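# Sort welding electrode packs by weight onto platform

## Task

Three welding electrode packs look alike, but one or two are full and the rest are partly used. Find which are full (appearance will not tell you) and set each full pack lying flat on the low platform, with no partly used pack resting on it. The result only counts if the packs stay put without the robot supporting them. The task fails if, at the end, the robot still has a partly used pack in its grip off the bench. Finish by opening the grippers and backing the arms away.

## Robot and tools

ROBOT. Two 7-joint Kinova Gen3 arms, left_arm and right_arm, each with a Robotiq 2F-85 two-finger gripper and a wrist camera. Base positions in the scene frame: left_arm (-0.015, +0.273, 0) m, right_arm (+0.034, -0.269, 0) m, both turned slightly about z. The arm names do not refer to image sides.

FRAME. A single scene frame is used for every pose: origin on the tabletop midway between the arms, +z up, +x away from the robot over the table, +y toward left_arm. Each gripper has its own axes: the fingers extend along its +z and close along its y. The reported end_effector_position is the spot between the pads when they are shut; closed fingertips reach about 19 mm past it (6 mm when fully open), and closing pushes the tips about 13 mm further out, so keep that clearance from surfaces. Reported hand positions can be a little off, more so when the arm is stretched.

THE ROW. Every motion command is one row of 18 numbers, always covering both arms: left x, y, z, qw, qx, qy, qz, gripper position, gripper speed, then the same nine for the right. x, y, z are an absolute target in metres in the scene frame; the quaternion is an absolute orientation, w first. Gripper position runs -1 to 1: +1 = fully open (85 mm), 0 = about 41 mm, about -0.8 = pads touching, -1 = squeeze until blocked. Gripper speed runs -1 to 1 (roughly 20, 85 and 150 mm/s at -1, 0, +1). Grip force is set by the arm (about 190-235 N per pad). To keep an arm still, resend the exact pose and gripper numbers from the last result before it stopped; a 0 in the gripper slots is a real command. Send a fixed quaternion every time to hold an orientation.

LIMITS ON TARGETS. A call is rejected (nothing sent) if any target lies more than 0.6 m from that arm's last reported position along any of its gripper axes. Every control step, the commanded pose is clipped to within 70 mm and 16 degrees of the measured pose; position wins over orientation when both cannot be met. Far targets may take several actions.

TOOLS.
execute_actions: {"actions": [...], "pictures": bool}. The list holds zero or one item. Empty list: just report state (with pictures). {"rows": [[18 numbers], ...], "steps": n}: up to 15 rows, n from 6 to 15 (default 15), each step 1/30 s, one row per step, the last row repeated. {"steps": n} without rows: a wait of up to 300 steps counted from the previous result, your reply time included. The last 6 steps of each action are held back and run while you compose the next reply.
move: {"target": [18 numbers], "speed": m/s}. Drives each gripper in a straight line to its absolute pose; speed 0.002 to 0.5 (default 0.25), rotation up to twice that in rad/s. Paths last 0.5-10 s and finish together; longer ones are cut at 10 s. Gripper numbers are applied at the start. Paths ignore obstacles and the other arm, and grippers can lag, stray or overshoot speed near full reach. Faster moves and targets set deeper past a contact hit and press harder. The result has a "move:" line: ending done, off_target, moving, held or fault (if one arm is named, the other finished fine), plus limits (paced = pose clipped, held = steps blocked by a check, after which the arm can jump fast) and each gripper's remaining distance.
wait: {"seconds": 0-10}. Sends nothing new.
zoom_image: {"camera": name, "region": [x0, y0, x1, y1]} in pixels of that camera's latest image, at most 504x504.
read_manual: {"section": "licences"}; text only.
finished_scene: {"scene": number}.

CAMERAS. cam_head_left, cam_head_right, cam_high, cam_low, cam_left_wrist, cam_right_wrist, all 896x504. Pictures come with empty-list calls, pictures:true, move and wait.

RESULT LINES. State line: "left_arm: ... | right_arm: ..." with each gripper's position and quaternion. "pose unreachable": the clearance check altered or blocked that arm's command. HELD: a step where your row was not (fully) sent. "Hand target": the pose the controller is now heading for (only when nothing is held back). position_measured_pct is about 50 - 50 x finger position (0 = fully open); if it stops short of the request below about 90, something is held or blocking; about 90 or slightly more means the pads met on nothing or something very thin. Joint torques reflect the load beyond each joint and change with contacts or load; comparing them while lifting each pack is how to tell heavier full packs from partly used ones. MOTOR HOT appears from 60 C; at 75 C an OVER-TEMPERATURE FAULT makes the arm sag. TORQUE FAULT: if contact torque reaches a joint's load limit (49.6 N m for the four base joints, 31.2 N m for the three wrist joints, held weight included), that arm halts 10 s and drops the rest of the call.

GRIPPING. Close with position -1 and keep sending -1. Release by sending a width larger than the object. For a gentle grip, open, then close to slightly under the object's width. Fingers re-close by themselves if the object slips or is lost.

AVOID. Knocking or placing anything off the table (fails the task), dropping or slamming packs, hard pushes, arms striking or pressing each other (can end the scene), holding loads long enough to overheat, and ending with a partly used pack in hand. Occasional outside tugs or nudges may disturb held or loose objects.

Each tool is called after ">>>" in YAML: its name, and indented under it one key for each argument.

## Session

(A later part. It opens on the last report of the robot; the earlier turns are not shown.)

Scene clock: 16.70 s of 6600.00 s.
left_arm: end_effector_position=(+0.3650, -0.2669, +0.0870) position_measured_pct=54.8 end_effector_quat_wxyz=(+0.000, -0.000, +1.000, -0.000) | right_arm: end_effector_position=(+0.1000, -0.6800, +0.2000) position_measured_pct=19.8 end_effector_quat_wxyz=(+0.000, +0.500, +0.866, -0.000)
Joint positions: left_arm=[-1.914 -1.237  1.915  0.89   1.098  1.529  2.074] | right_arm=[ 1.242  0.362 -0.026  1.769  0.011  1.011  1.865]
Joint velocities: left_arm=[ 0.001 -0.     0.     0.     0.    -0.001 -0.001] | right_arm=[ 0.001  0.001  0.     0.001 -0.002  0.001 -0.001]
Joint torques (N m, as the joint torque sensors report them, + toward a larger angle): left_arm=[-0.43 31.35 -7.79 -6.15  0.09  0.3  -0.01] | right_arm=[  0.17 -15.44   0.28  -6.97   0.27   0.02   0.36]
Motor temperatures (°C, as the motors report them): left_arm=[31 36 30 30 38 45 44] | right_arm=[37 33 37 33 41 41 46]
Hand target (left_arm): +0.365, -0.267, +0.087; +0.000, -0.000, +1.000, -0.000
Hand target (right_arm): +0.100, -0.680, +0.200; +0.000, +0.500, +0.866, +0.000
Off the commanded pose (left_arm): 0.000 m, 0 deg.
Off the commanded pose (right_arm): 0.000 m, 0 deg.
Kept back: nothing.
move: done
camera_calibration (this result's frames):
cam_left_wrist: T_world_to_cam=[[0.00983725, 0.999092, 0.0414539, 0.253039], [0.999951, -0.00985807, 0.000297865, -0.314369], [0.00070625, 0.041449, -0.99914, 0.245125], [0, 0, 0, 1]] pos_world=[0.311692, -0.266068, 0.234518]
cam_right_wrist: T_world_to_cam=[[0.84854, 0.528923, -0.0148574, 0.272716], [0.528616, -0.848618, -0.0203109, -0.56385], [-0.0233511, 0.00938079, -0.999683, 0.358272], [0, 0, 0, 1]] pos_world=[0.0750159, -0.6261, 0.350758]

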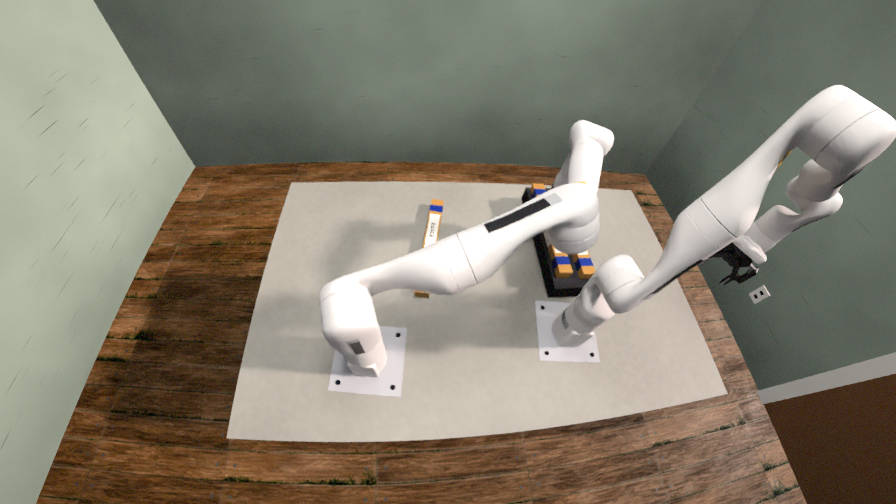

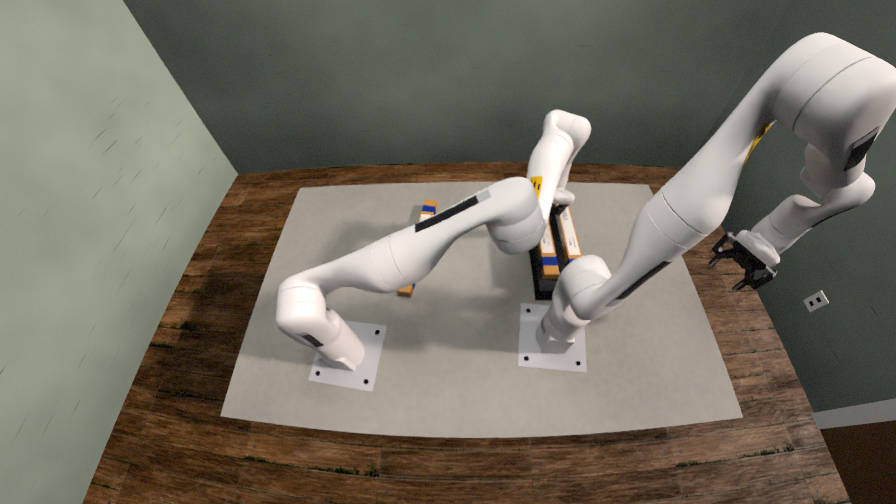

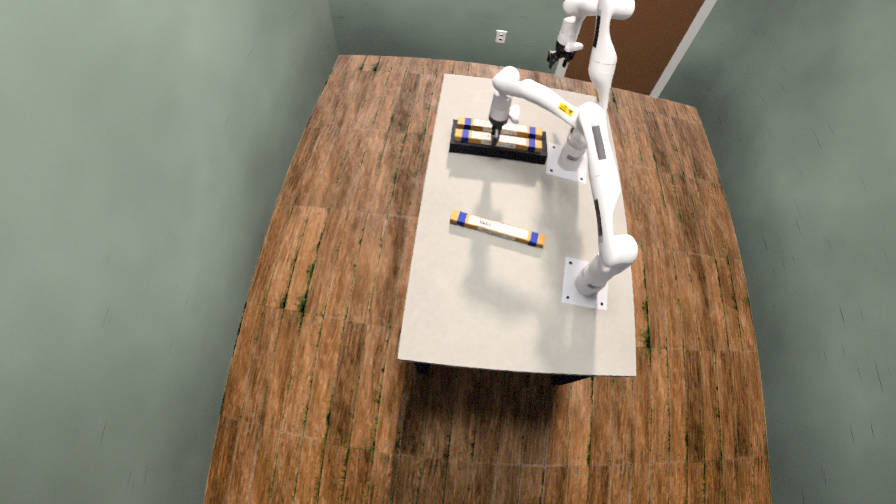

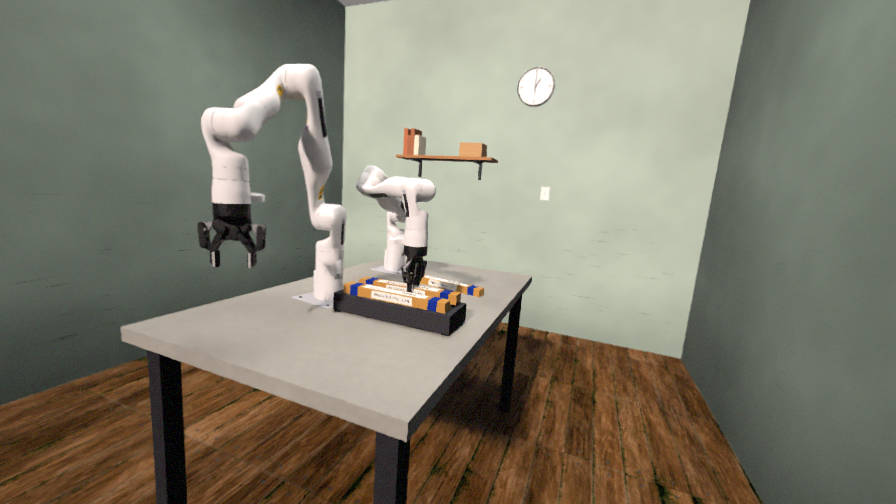

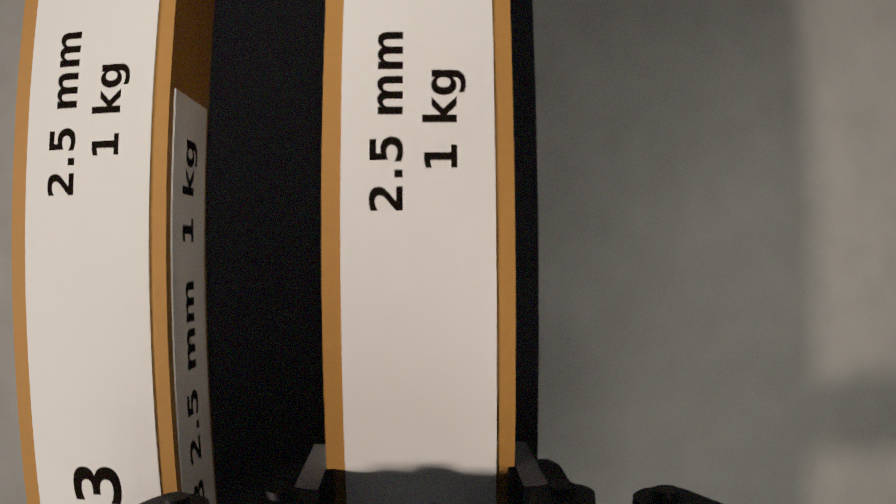

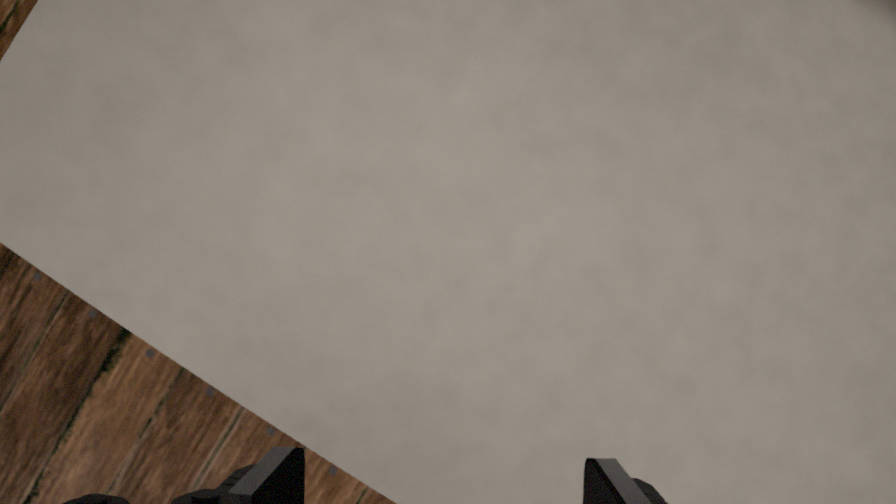

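>>> move:
  target: [0.365,-0.267,0.084,0,0,1,0,-1,0,0.1,-0.68,0.2,0,0.5,0.866,0,0.6,0]
  speed: 0.02

>>> move:
  target: [0.365,-0.267,0.084,0,0,1,0,0.4,0,0.1,-0.68,0.2,0,0.5,0.866,0,0.6,0]

>>> move:
  target: [0.365,-0.267,0.14,0,0,1,0,0.4,0,0.1,-0.68,0.2,0,0.5,0.866,0,0.6,0]
  speed: 0.15

>>> move:
  target: [0.35,0.0,0.22,0,0,1,0,0.4,0,0.1,-0.68,0.2,0,0.5,0.866,0,0.6,0]
  speed: 0.3

Scene clock: 17.70 s of 6600.00 s.
left_arm: end_effector_position=(+0.3650, -0.2670, +0.0840) position_measured_pct=54.8 end_effector_quat_wxyz=(-0.000, -0.000, +1.000, -0.000) | right_arm: end_effector_position=(+0.1000, -0.6800, +0.2000) position_measured_pct=19.8 end_effector_quat_wxyz=(+0.000, +0.500, +0.866, -0.000)
Joint positions: left_arm=[-1.913 -1.241  1.916  0.893  1.1    1.525  2.073] | right_arm=[ 1.242  0.362 -0.026  1.769  0.011  1.011  1.865]
Joint velocities: left_arm=[ 0.    -0.002  0.001  0.     0.     0.     0.   ] | right_arm=[-0.     0.    -0.001  0.001 -0.     0.     0.   ]
Joint torques (N m, as the joint torque sensors report them, + toward a larger angle): left_arm=[-0.34 31.13 -7.98 -6.08  0.07  0.2  -0.08] | right_arm=[  0.39 -15.57   0.18  -7.08   0.19   0.11   0.45]
Motor temperatures (°C, as the motors report them): left_arm=[31 36 30 30 38 45 44] | right_arm=[37 33 37 33 41 41 46]
Hand target (left_arm): +0.365, -0.267, +0.084; +0.000, -0.000, +1.000, -0.000
Hand target (right_arm): +0.100, -0.680, +0.200; -0.000, +0.500, +0.866, +0.000
Off the commanded pose (left_arm): 0.000 m, 0 deg.
Off the commanded pose (right_arm): 0.000 m, 0 deg.
Kept back: nothing.
move: done
camera_calibration (this result's frames):
cam_left_wrist: T_world_to_cam=[[0.00989157, 0.999093, 0.0414119, 0.253187], [0.999951, -0.00990564, 0.000134592, -0.314377], [0.000544681, 0.0414085, -0.999142, 0.242222], [0, 0, 0, 1]] pos_world=[0.311725, -0.266102, 0.231571]
cam_right_wrist: T_world_to_cam=[[0.84854, 0.528923, -0.0148573, 0.272716], [0.528616, -0.848618, -0.0203112, -0.56385], [-0.0233512, 0.00938111, -0.999683, 0.358273], [0, 0, 0, 1]] pos_world=[0.0750159, -0.6261, 0.350758]

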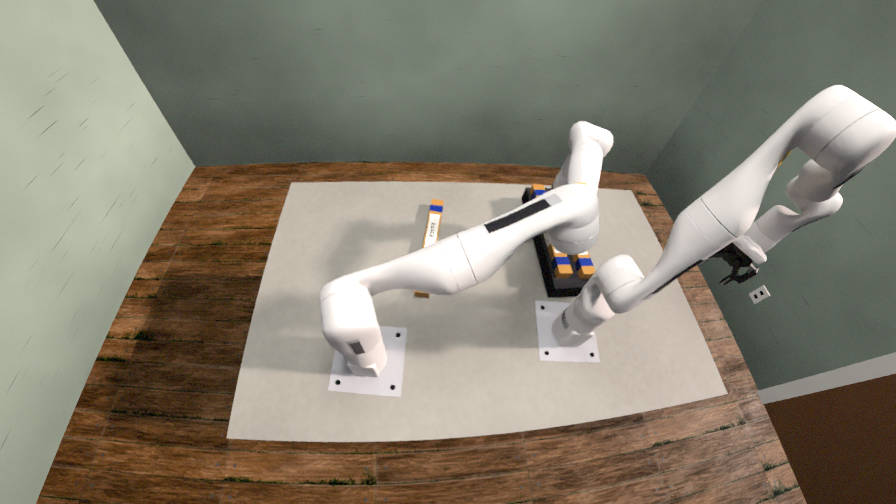

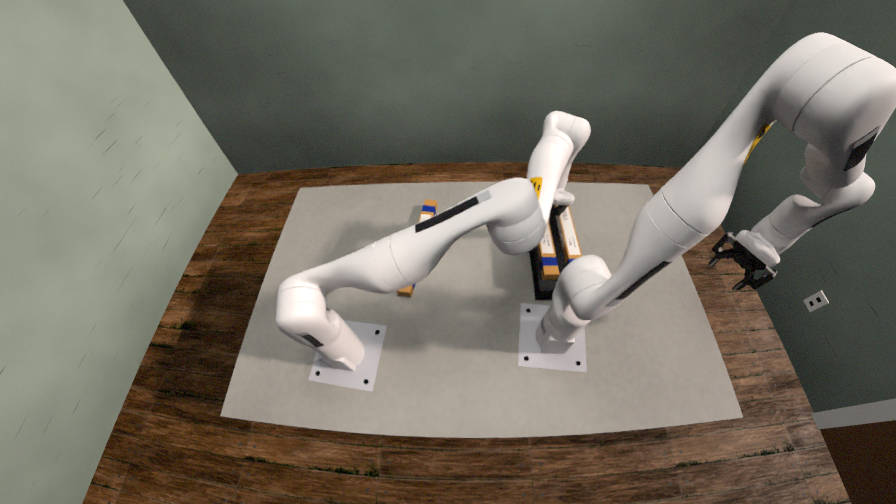

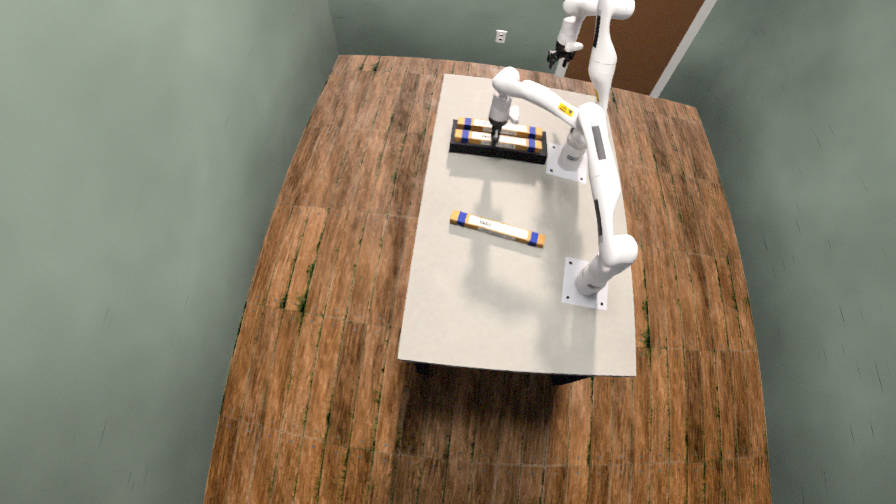

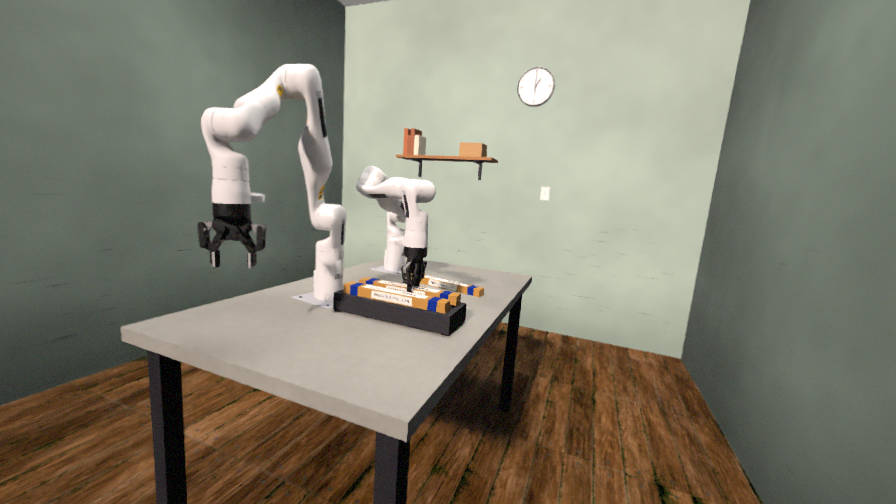

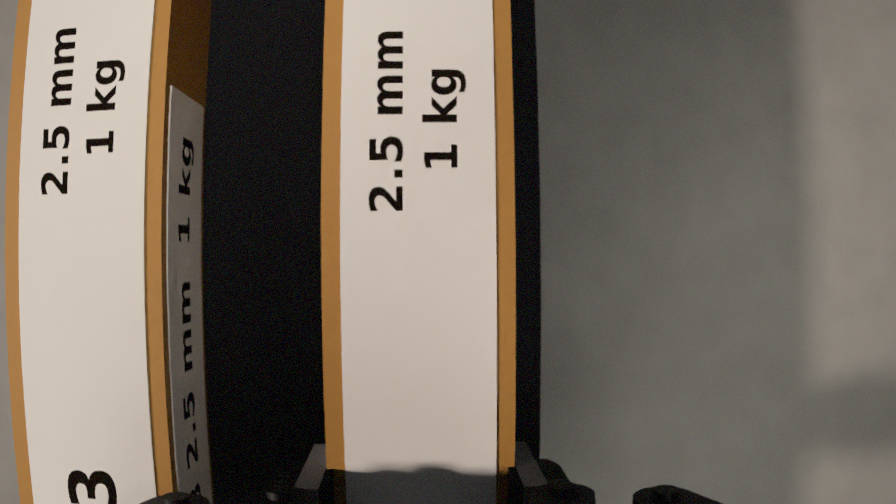

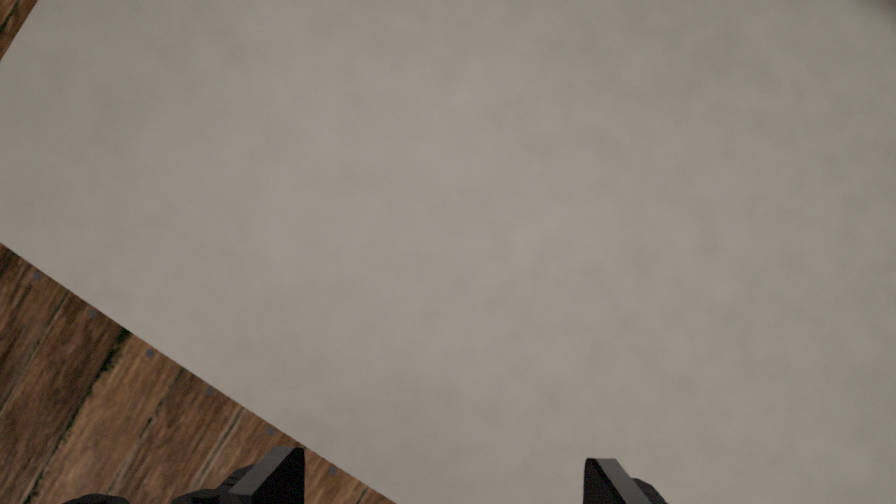

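Scene clock: 18.40 s of 6600.00 s.
left_arm: end_effector_position=(+0.3650, -0.2670, +0.0840) position_measured_pct=29.8 end_effector_quat_wxyz=(+0.000, -0.000, +1.000, -0.000) | right_arm: end_effector_position=(+0.1000, -0.6800, +0.2000) position_measured_pct=19.8 end_effector_quat_wxyz=(+0.000, +0.500, +0.866, -0.000)
Joint positions: left_arm=[-1.913 -1.241  1.916  0.893  1.1    1.525  2.073] | right_arm=[ 1.242  0.362 -0.026  1.769  0.011  1.011  1.865]
Joint velocities: left_arm=[ 0.001 -0.     0.     0.    -0.    -0.     0.   ] | right_arm=[ 0.001  0.001 -0.001 -0.     0.    -0.001 -0.   ]
Joint torques (N m, as the joint torque sensors report them, + toward a larger angle): left_arm=[-0.64 25.3  -6.11 -4.54 -0.04  0.11  0.02] | right_arm=[  0.33 -15.5    0.24  -7.04   0.23   0.05   0.51]
Motor temperatures (°C, as the motors report them): left_arm=[31 36 30 30 38 45 44] | right_arm=[37 33 37 33 41 41 46]
Hand target (left_arm): +0.365, -0.267, +0.084; +0.000, -0.000, +1.000, +0.000
Hand target (right_arm): +0.100, -0.680, +0.200; -0.000, +0.500, +0.866, +0.000
Off the commanded pose (left_arm): 0.000 m, 0 deg.
Off the commanded pose (right_arm): 0.000 m, 0 deg.
Kept back: nothing.
move: done
camera_calibration (this result's frames):
cam_left_wrist: T_world_to_cam=[[0.0100464, 0.999089, 0.0414651, 0.253177], [0.999949, -0.0100653, 0.000245579, -0.314403], [0.000662713, 0.0414605, -0.99914, 0.242164], [0, 0, 0, 1]] pos_world=[0.311683, -0.266151, 0.231535]
cam_right_wrist: T_world_to_cam=[[0.84854, 0.528923, -0.0148573, 0.272716], [0.528616, -0.848618, -0.0203109, -0.56385], [-0.0233511, 0.00938078, -0.999683, 0.358272], [0, 0, 0, 1]] pos_world=[0.0750159, -0.6261, 0.350758]

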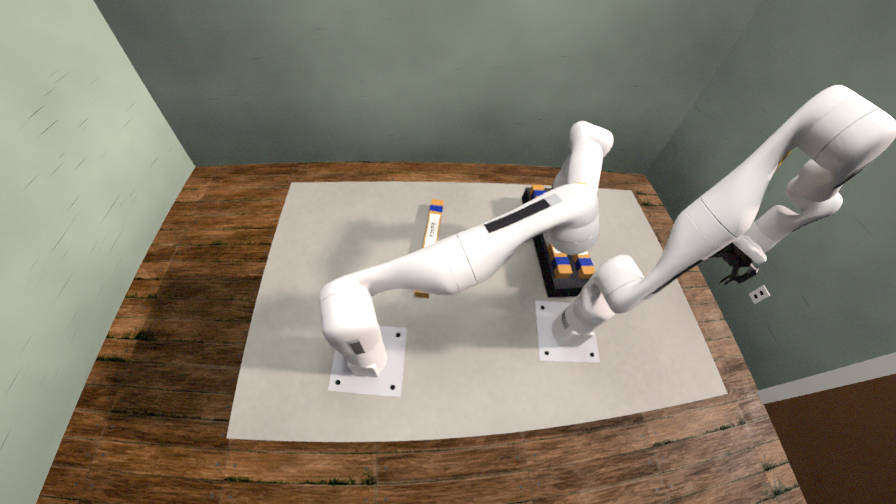

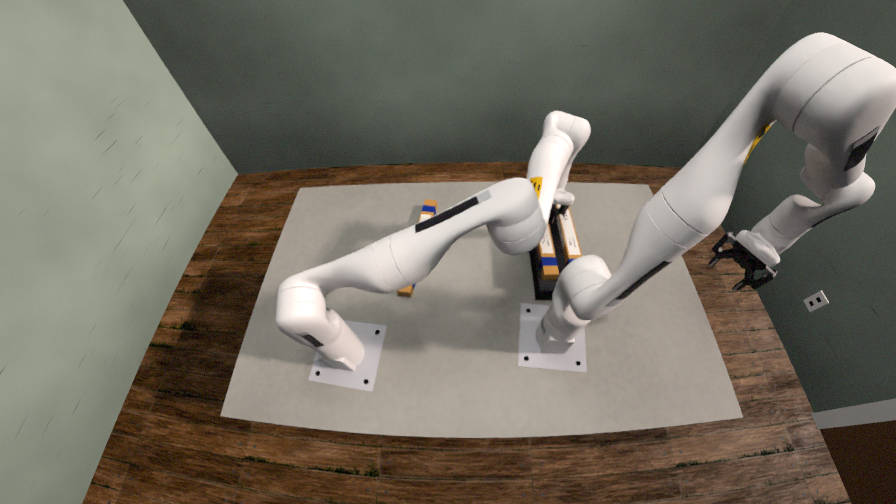

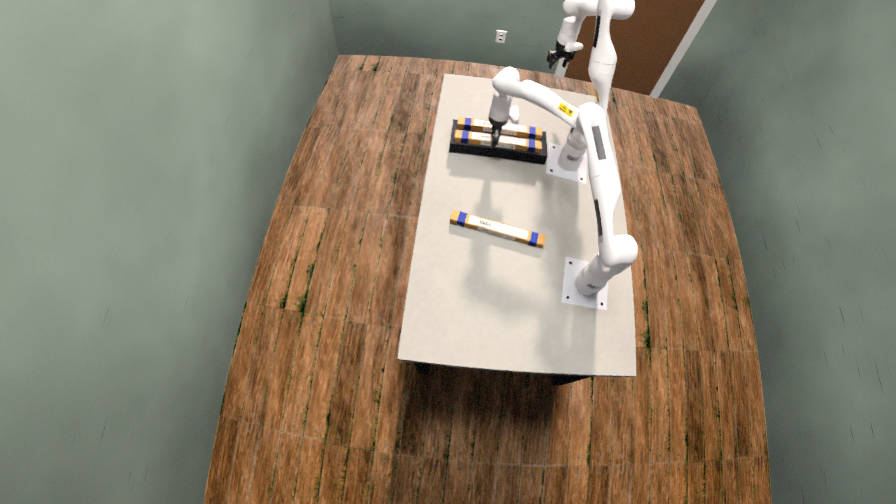

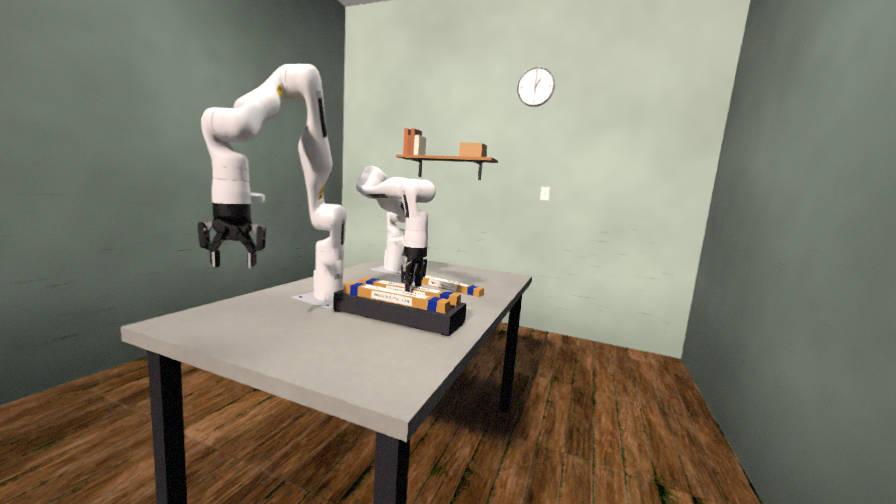

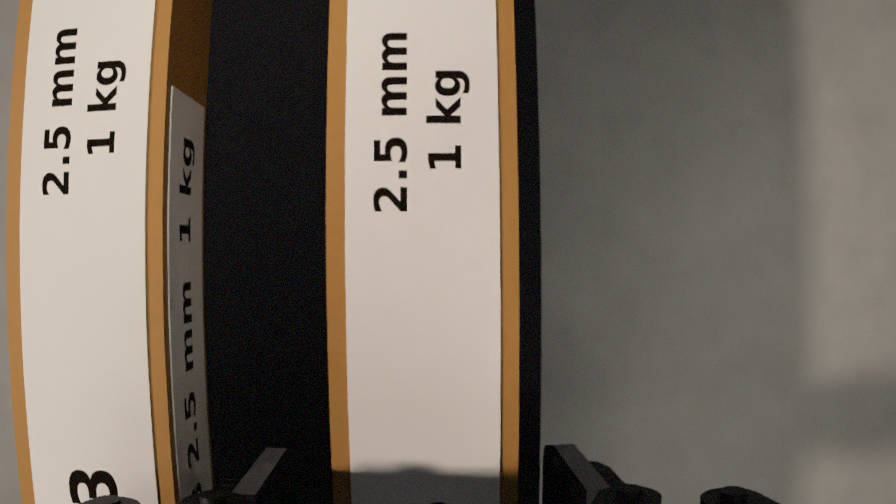

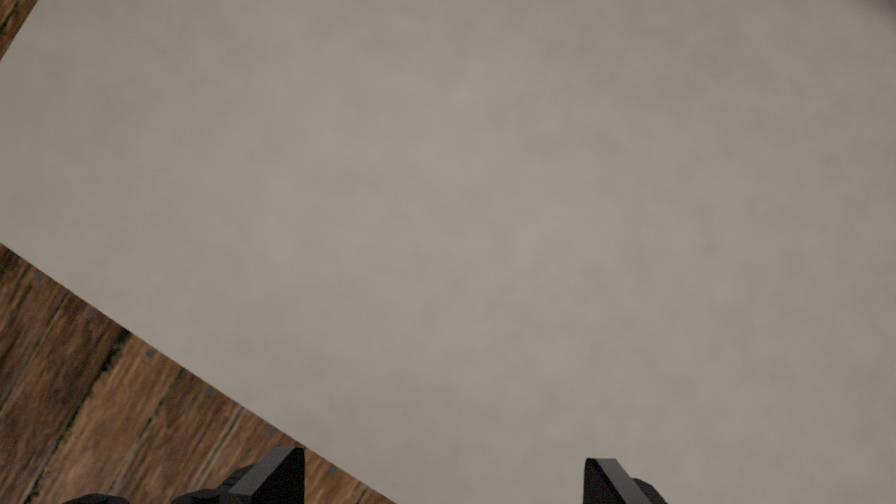

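Scene clock: 19.17 s of 6600.00 s.
left_arm: end_effector_position=(+0.3649, -0.2673, +0.1399) position_measured_pct=29.8 end_effector_quat_wxyz=(-0.000, +0.000, +1.000, +0.000) | right_arm: end_effector_position=(+0.1000, -0.6800, +0.2000) position_measured_pct=19.8 end_effector_quat_wxyz=(+0.000, +0.500, +0.866, -0.000)
Joint positions: left_arm=[-1.935 -1.177  1.895  0.812  1.068  1.622  2.114] | right_arm=[ 1.242  0.362 -0.026  1.769  0.011  1.011  1.865]
Joint velocities: left_arm=[-0.004  0.003 -0.    -0.002  0.     0.001  0.001] | right_arm=[-0.001  0.     0.    -0.002  0.    -0.     0.001]
Joint torques (N m, as the joint torque sensors report them, + toward a larger angle): left_arm=[-0.57 25.38 -5.75 -4.97 -0.07  0.14 -0.04] | right_arm=[  0.32 -15.47   0.15  -7.04   0.16   0.1    0.49]
Motor temperatures (°C, as the motors report them): left_arm=[31 36 30 30 38 45 44] | right_arm=[37 33 37 33 41 41 46]
Hand target (left_arm): +0.365, -0.267, +0.140; -0.000, +0.000, +1.000, +0.000
Hand target (right_arm): +0.100, -0.680, +0.200; -0.000, +0.500, +0.866, +0.000
Off the commanded pose (left_arm): 0.000 m, 0 deg.
Off the commanded pose (right_arm): 0.000 m, 0 deg.
Kept back: nothing.
move: done
camera_calibration (this result's frames):
cam_left_wrist: T_world_to_cam=[[0.0107047, 0.999073, 0.0416847, 0.250832], [0.999943, -0.0107151, 0.0000249229, -0.314426], [0.000471554, 0.041682, -0.999131, 0.298141], [0, 0, 0, 1]] pos_world=[0.311582, -0.266396, 0.287434]
cam_right_wrist: T_world_to_cam=[[0.84854, 0.528923, -0.0148573, 0.272716], [0.528616, -0.848618, -0.0203109, -0.56385], [-0.0233511, 0.00938079, -0.999683, 0.358272], [0, 0, 0, 1]] pos_world=[0.0750159, -0.6261, 0.350758]

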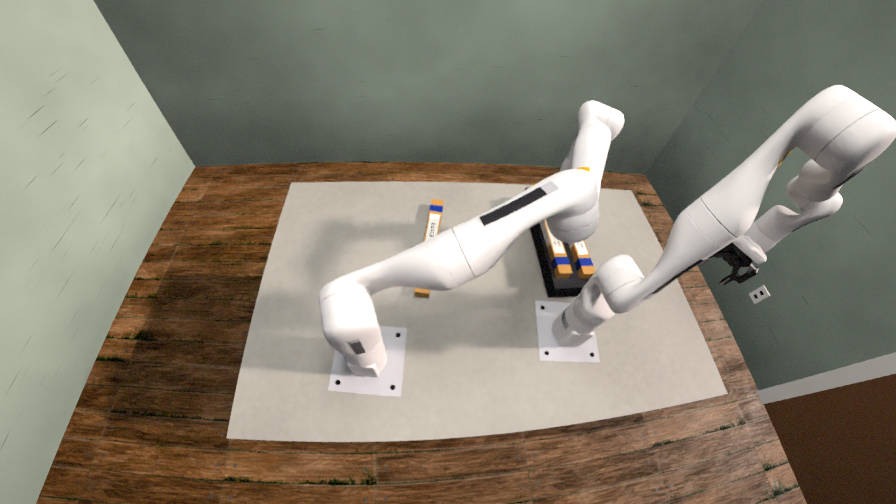

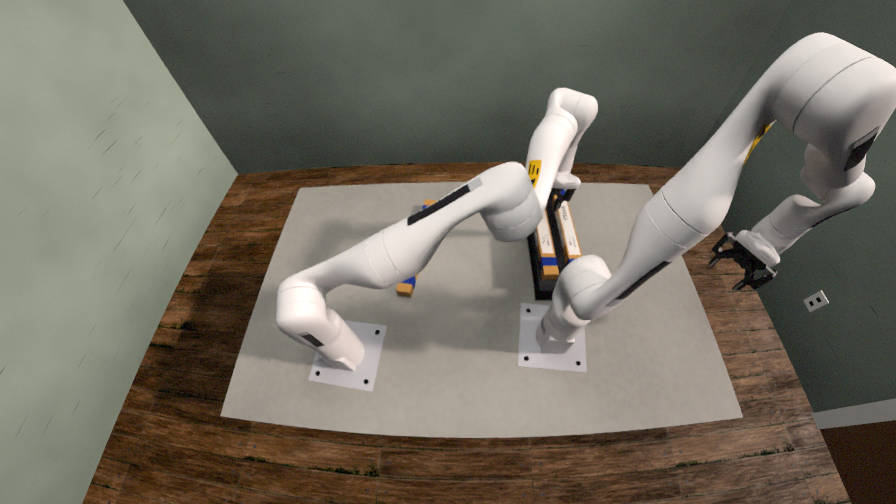

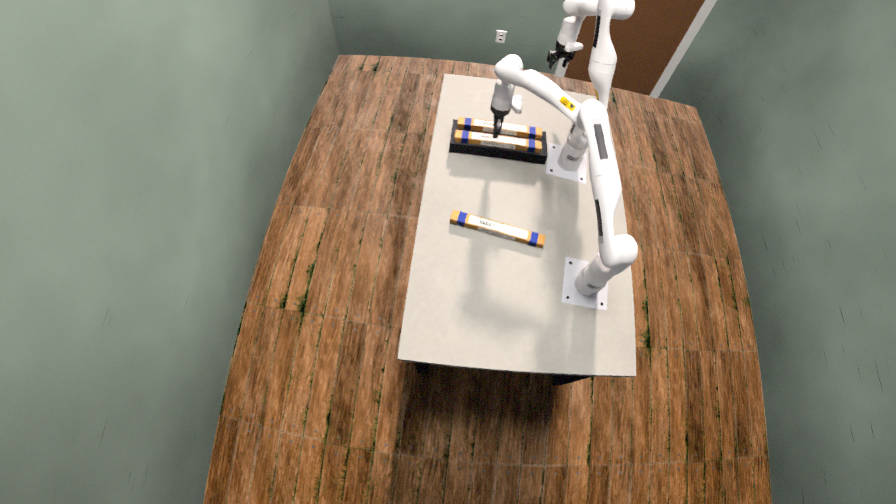

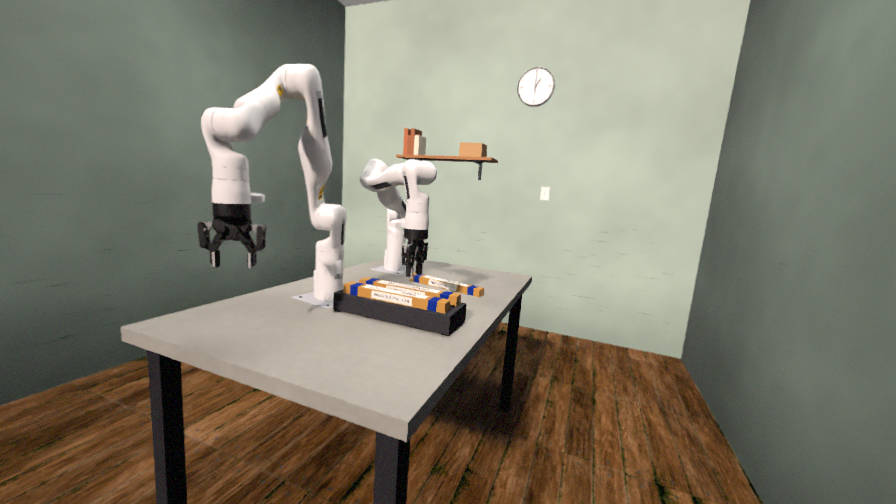

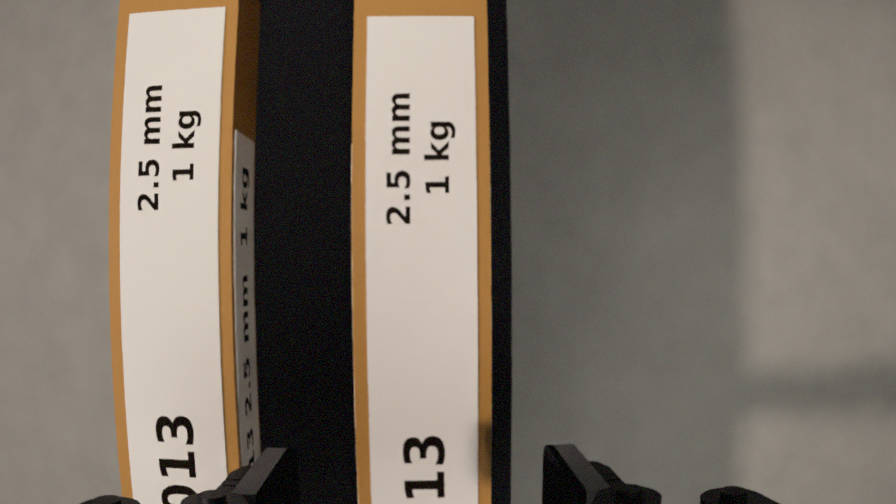

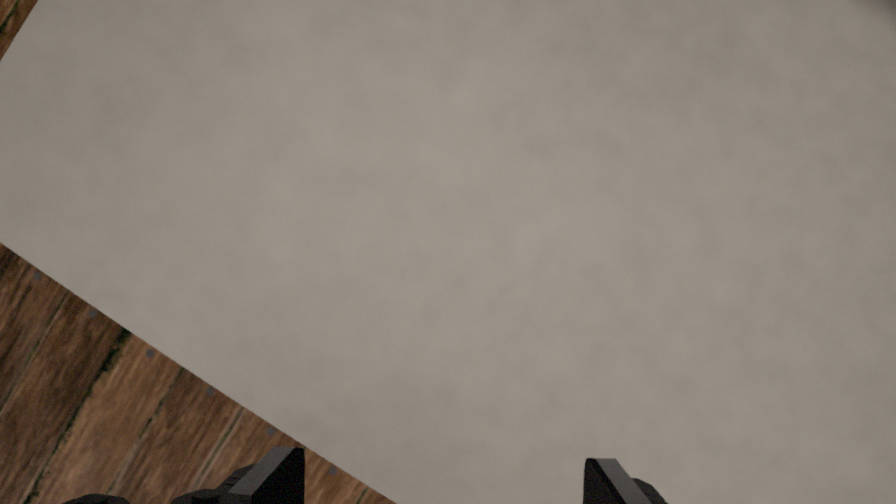

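Scene clock: 20.57 s of 6600.00 s.
left_arm: end_effector_position=(+0.3509, -0.0008, +0.2206) position_measured_pct=29.8 end_effector_quat_wxyz=(+0.001, -0.000, +1.000, -0.001) | right_arm: end_effector_position=(+0.1000, -0.6800, +0.2000) position_measured_pct=19.8 end_effector_quat_wxyz=(+0.000, +0.500, +0.866, -0.000)
Joint positions: left_arm=[-1.809 -0.815  1.659  1.627  0.818  1.466  1.45 ] | right_arm=[ 1.242  0.362 -0.026  1.769  0.011  1.011  1.865]
Joint velocities: left_arm=[ 0.006  0.006 -0.003  0.002  0.003  0.002 -0.002] | right_arm=[-0.001  0.     0.     0.001  0.    -0.    -0.002]
Joint torques (N m, as the joint torque sensors report them, + toward a larger angle): left_arm=[-0.81 15.66 -7.23 -6.95 -0.04  0.03  0.17] | right_arm=[  0.18 -15.4    0.11  -7.01   0.31   0.06   0.33]
Motor temperatures (°C, as the motors report them): left_arm=[31 36 30 30 38 45 44] | right_arm=[37 33 37 33 41 41 46]
Hand target (left_arm): +0.351, -0.001, +0.221; +0.001, -0.000, +1.000, -0.001
Hand target (right_arm): +0.100, -0.680, +0.200; -0.000, +0.500, +0.866, +0.000
Off the commanded pose (left_arm): 0.001 m, 0 deg.
Off the commanded pose (right_arm): 0.000 m, 0 deg.
Kept back: nothing.
move: done
camera_calibration (this result's frames):
cam_left_wrist: T_world_to_cam=[[0.00932141, 0.999149, 0.0401896, -0.0177638], [0.999953, -0.00941773, 0.00220802, -0.298096], [0.00258464, 0.0401671, -0.99919, 0.366914], [0, 0, 0, 1]] pos_world=[0.297299, 0.000203418, 0.367989]
cam_right_wrist: T_world_to_cam=[[0.84854, 0.528923, -0.0148574, 0.272716], [0.528616, -0.848618, -0.020311, -0.56385], [-0.0233512, 0.00938081, -0.999683, 0.358272], [0, 0, 0, 1]] pos_world=[0.0750159, -0.6261, 0.350758]

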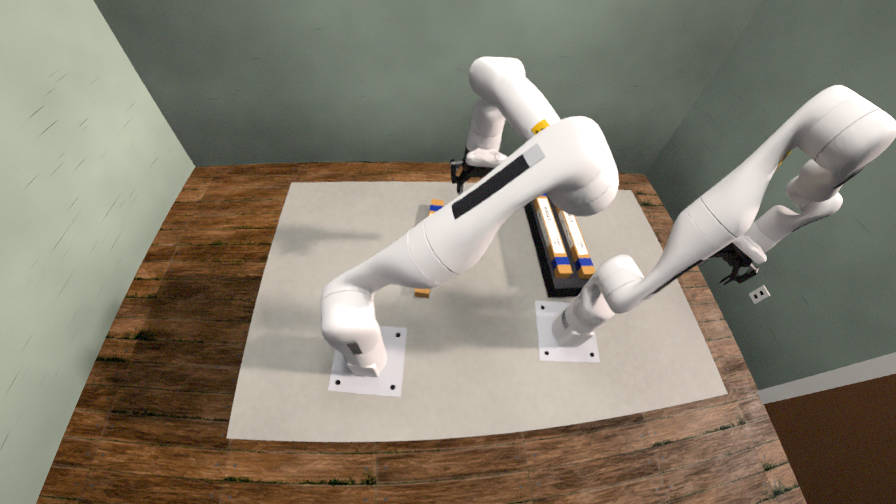

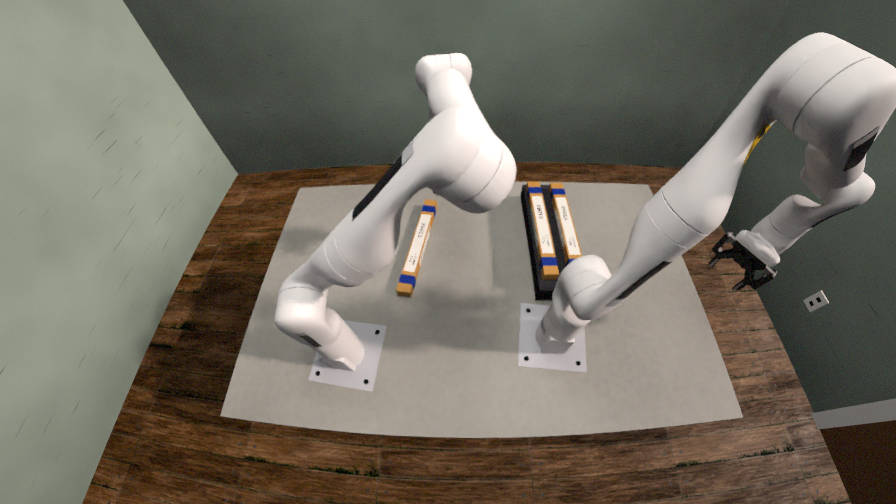

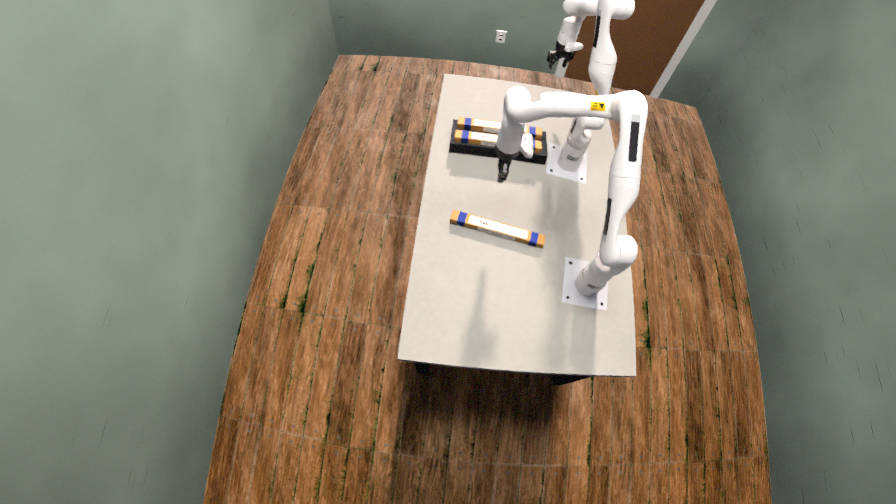

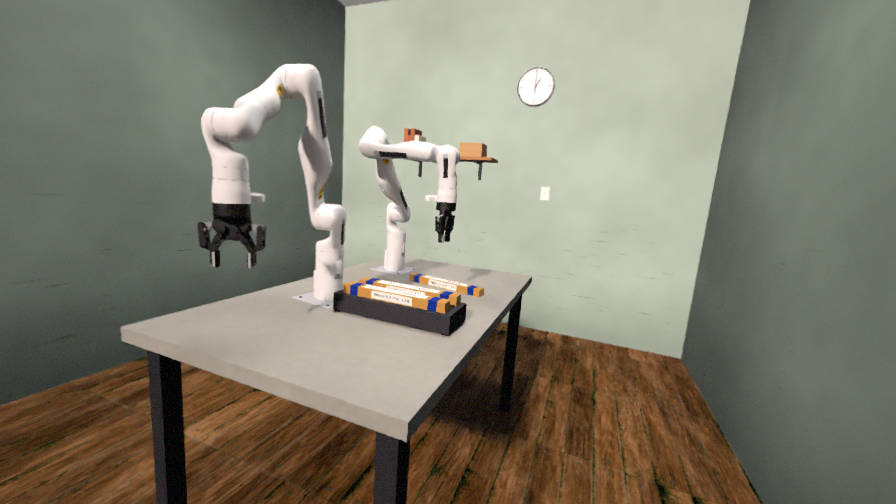

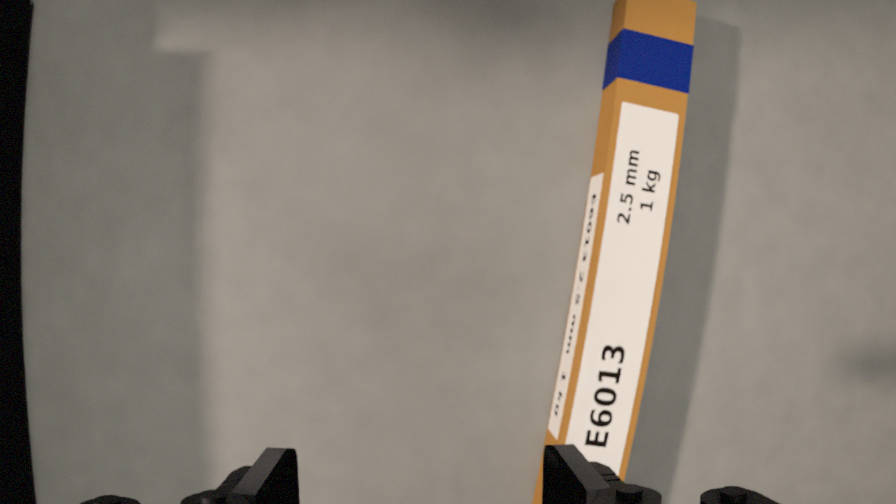

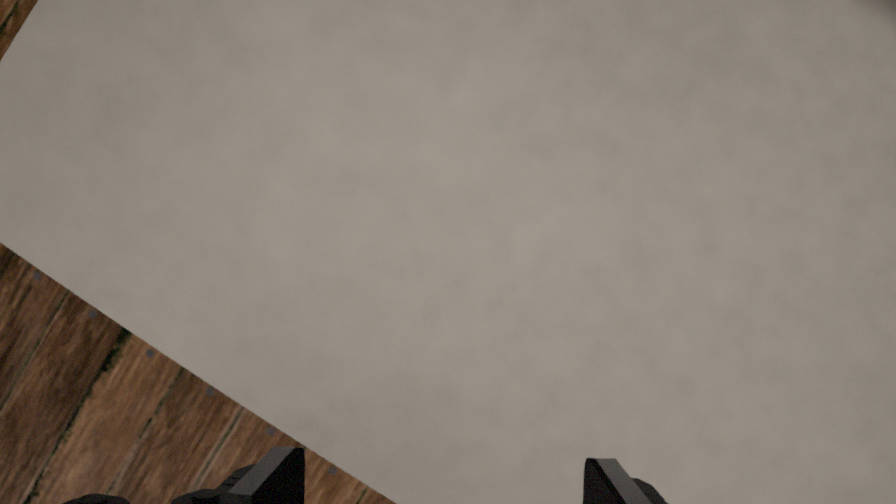

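>>> finished_scene:
  scene: 2

The scene is finished: the task was done.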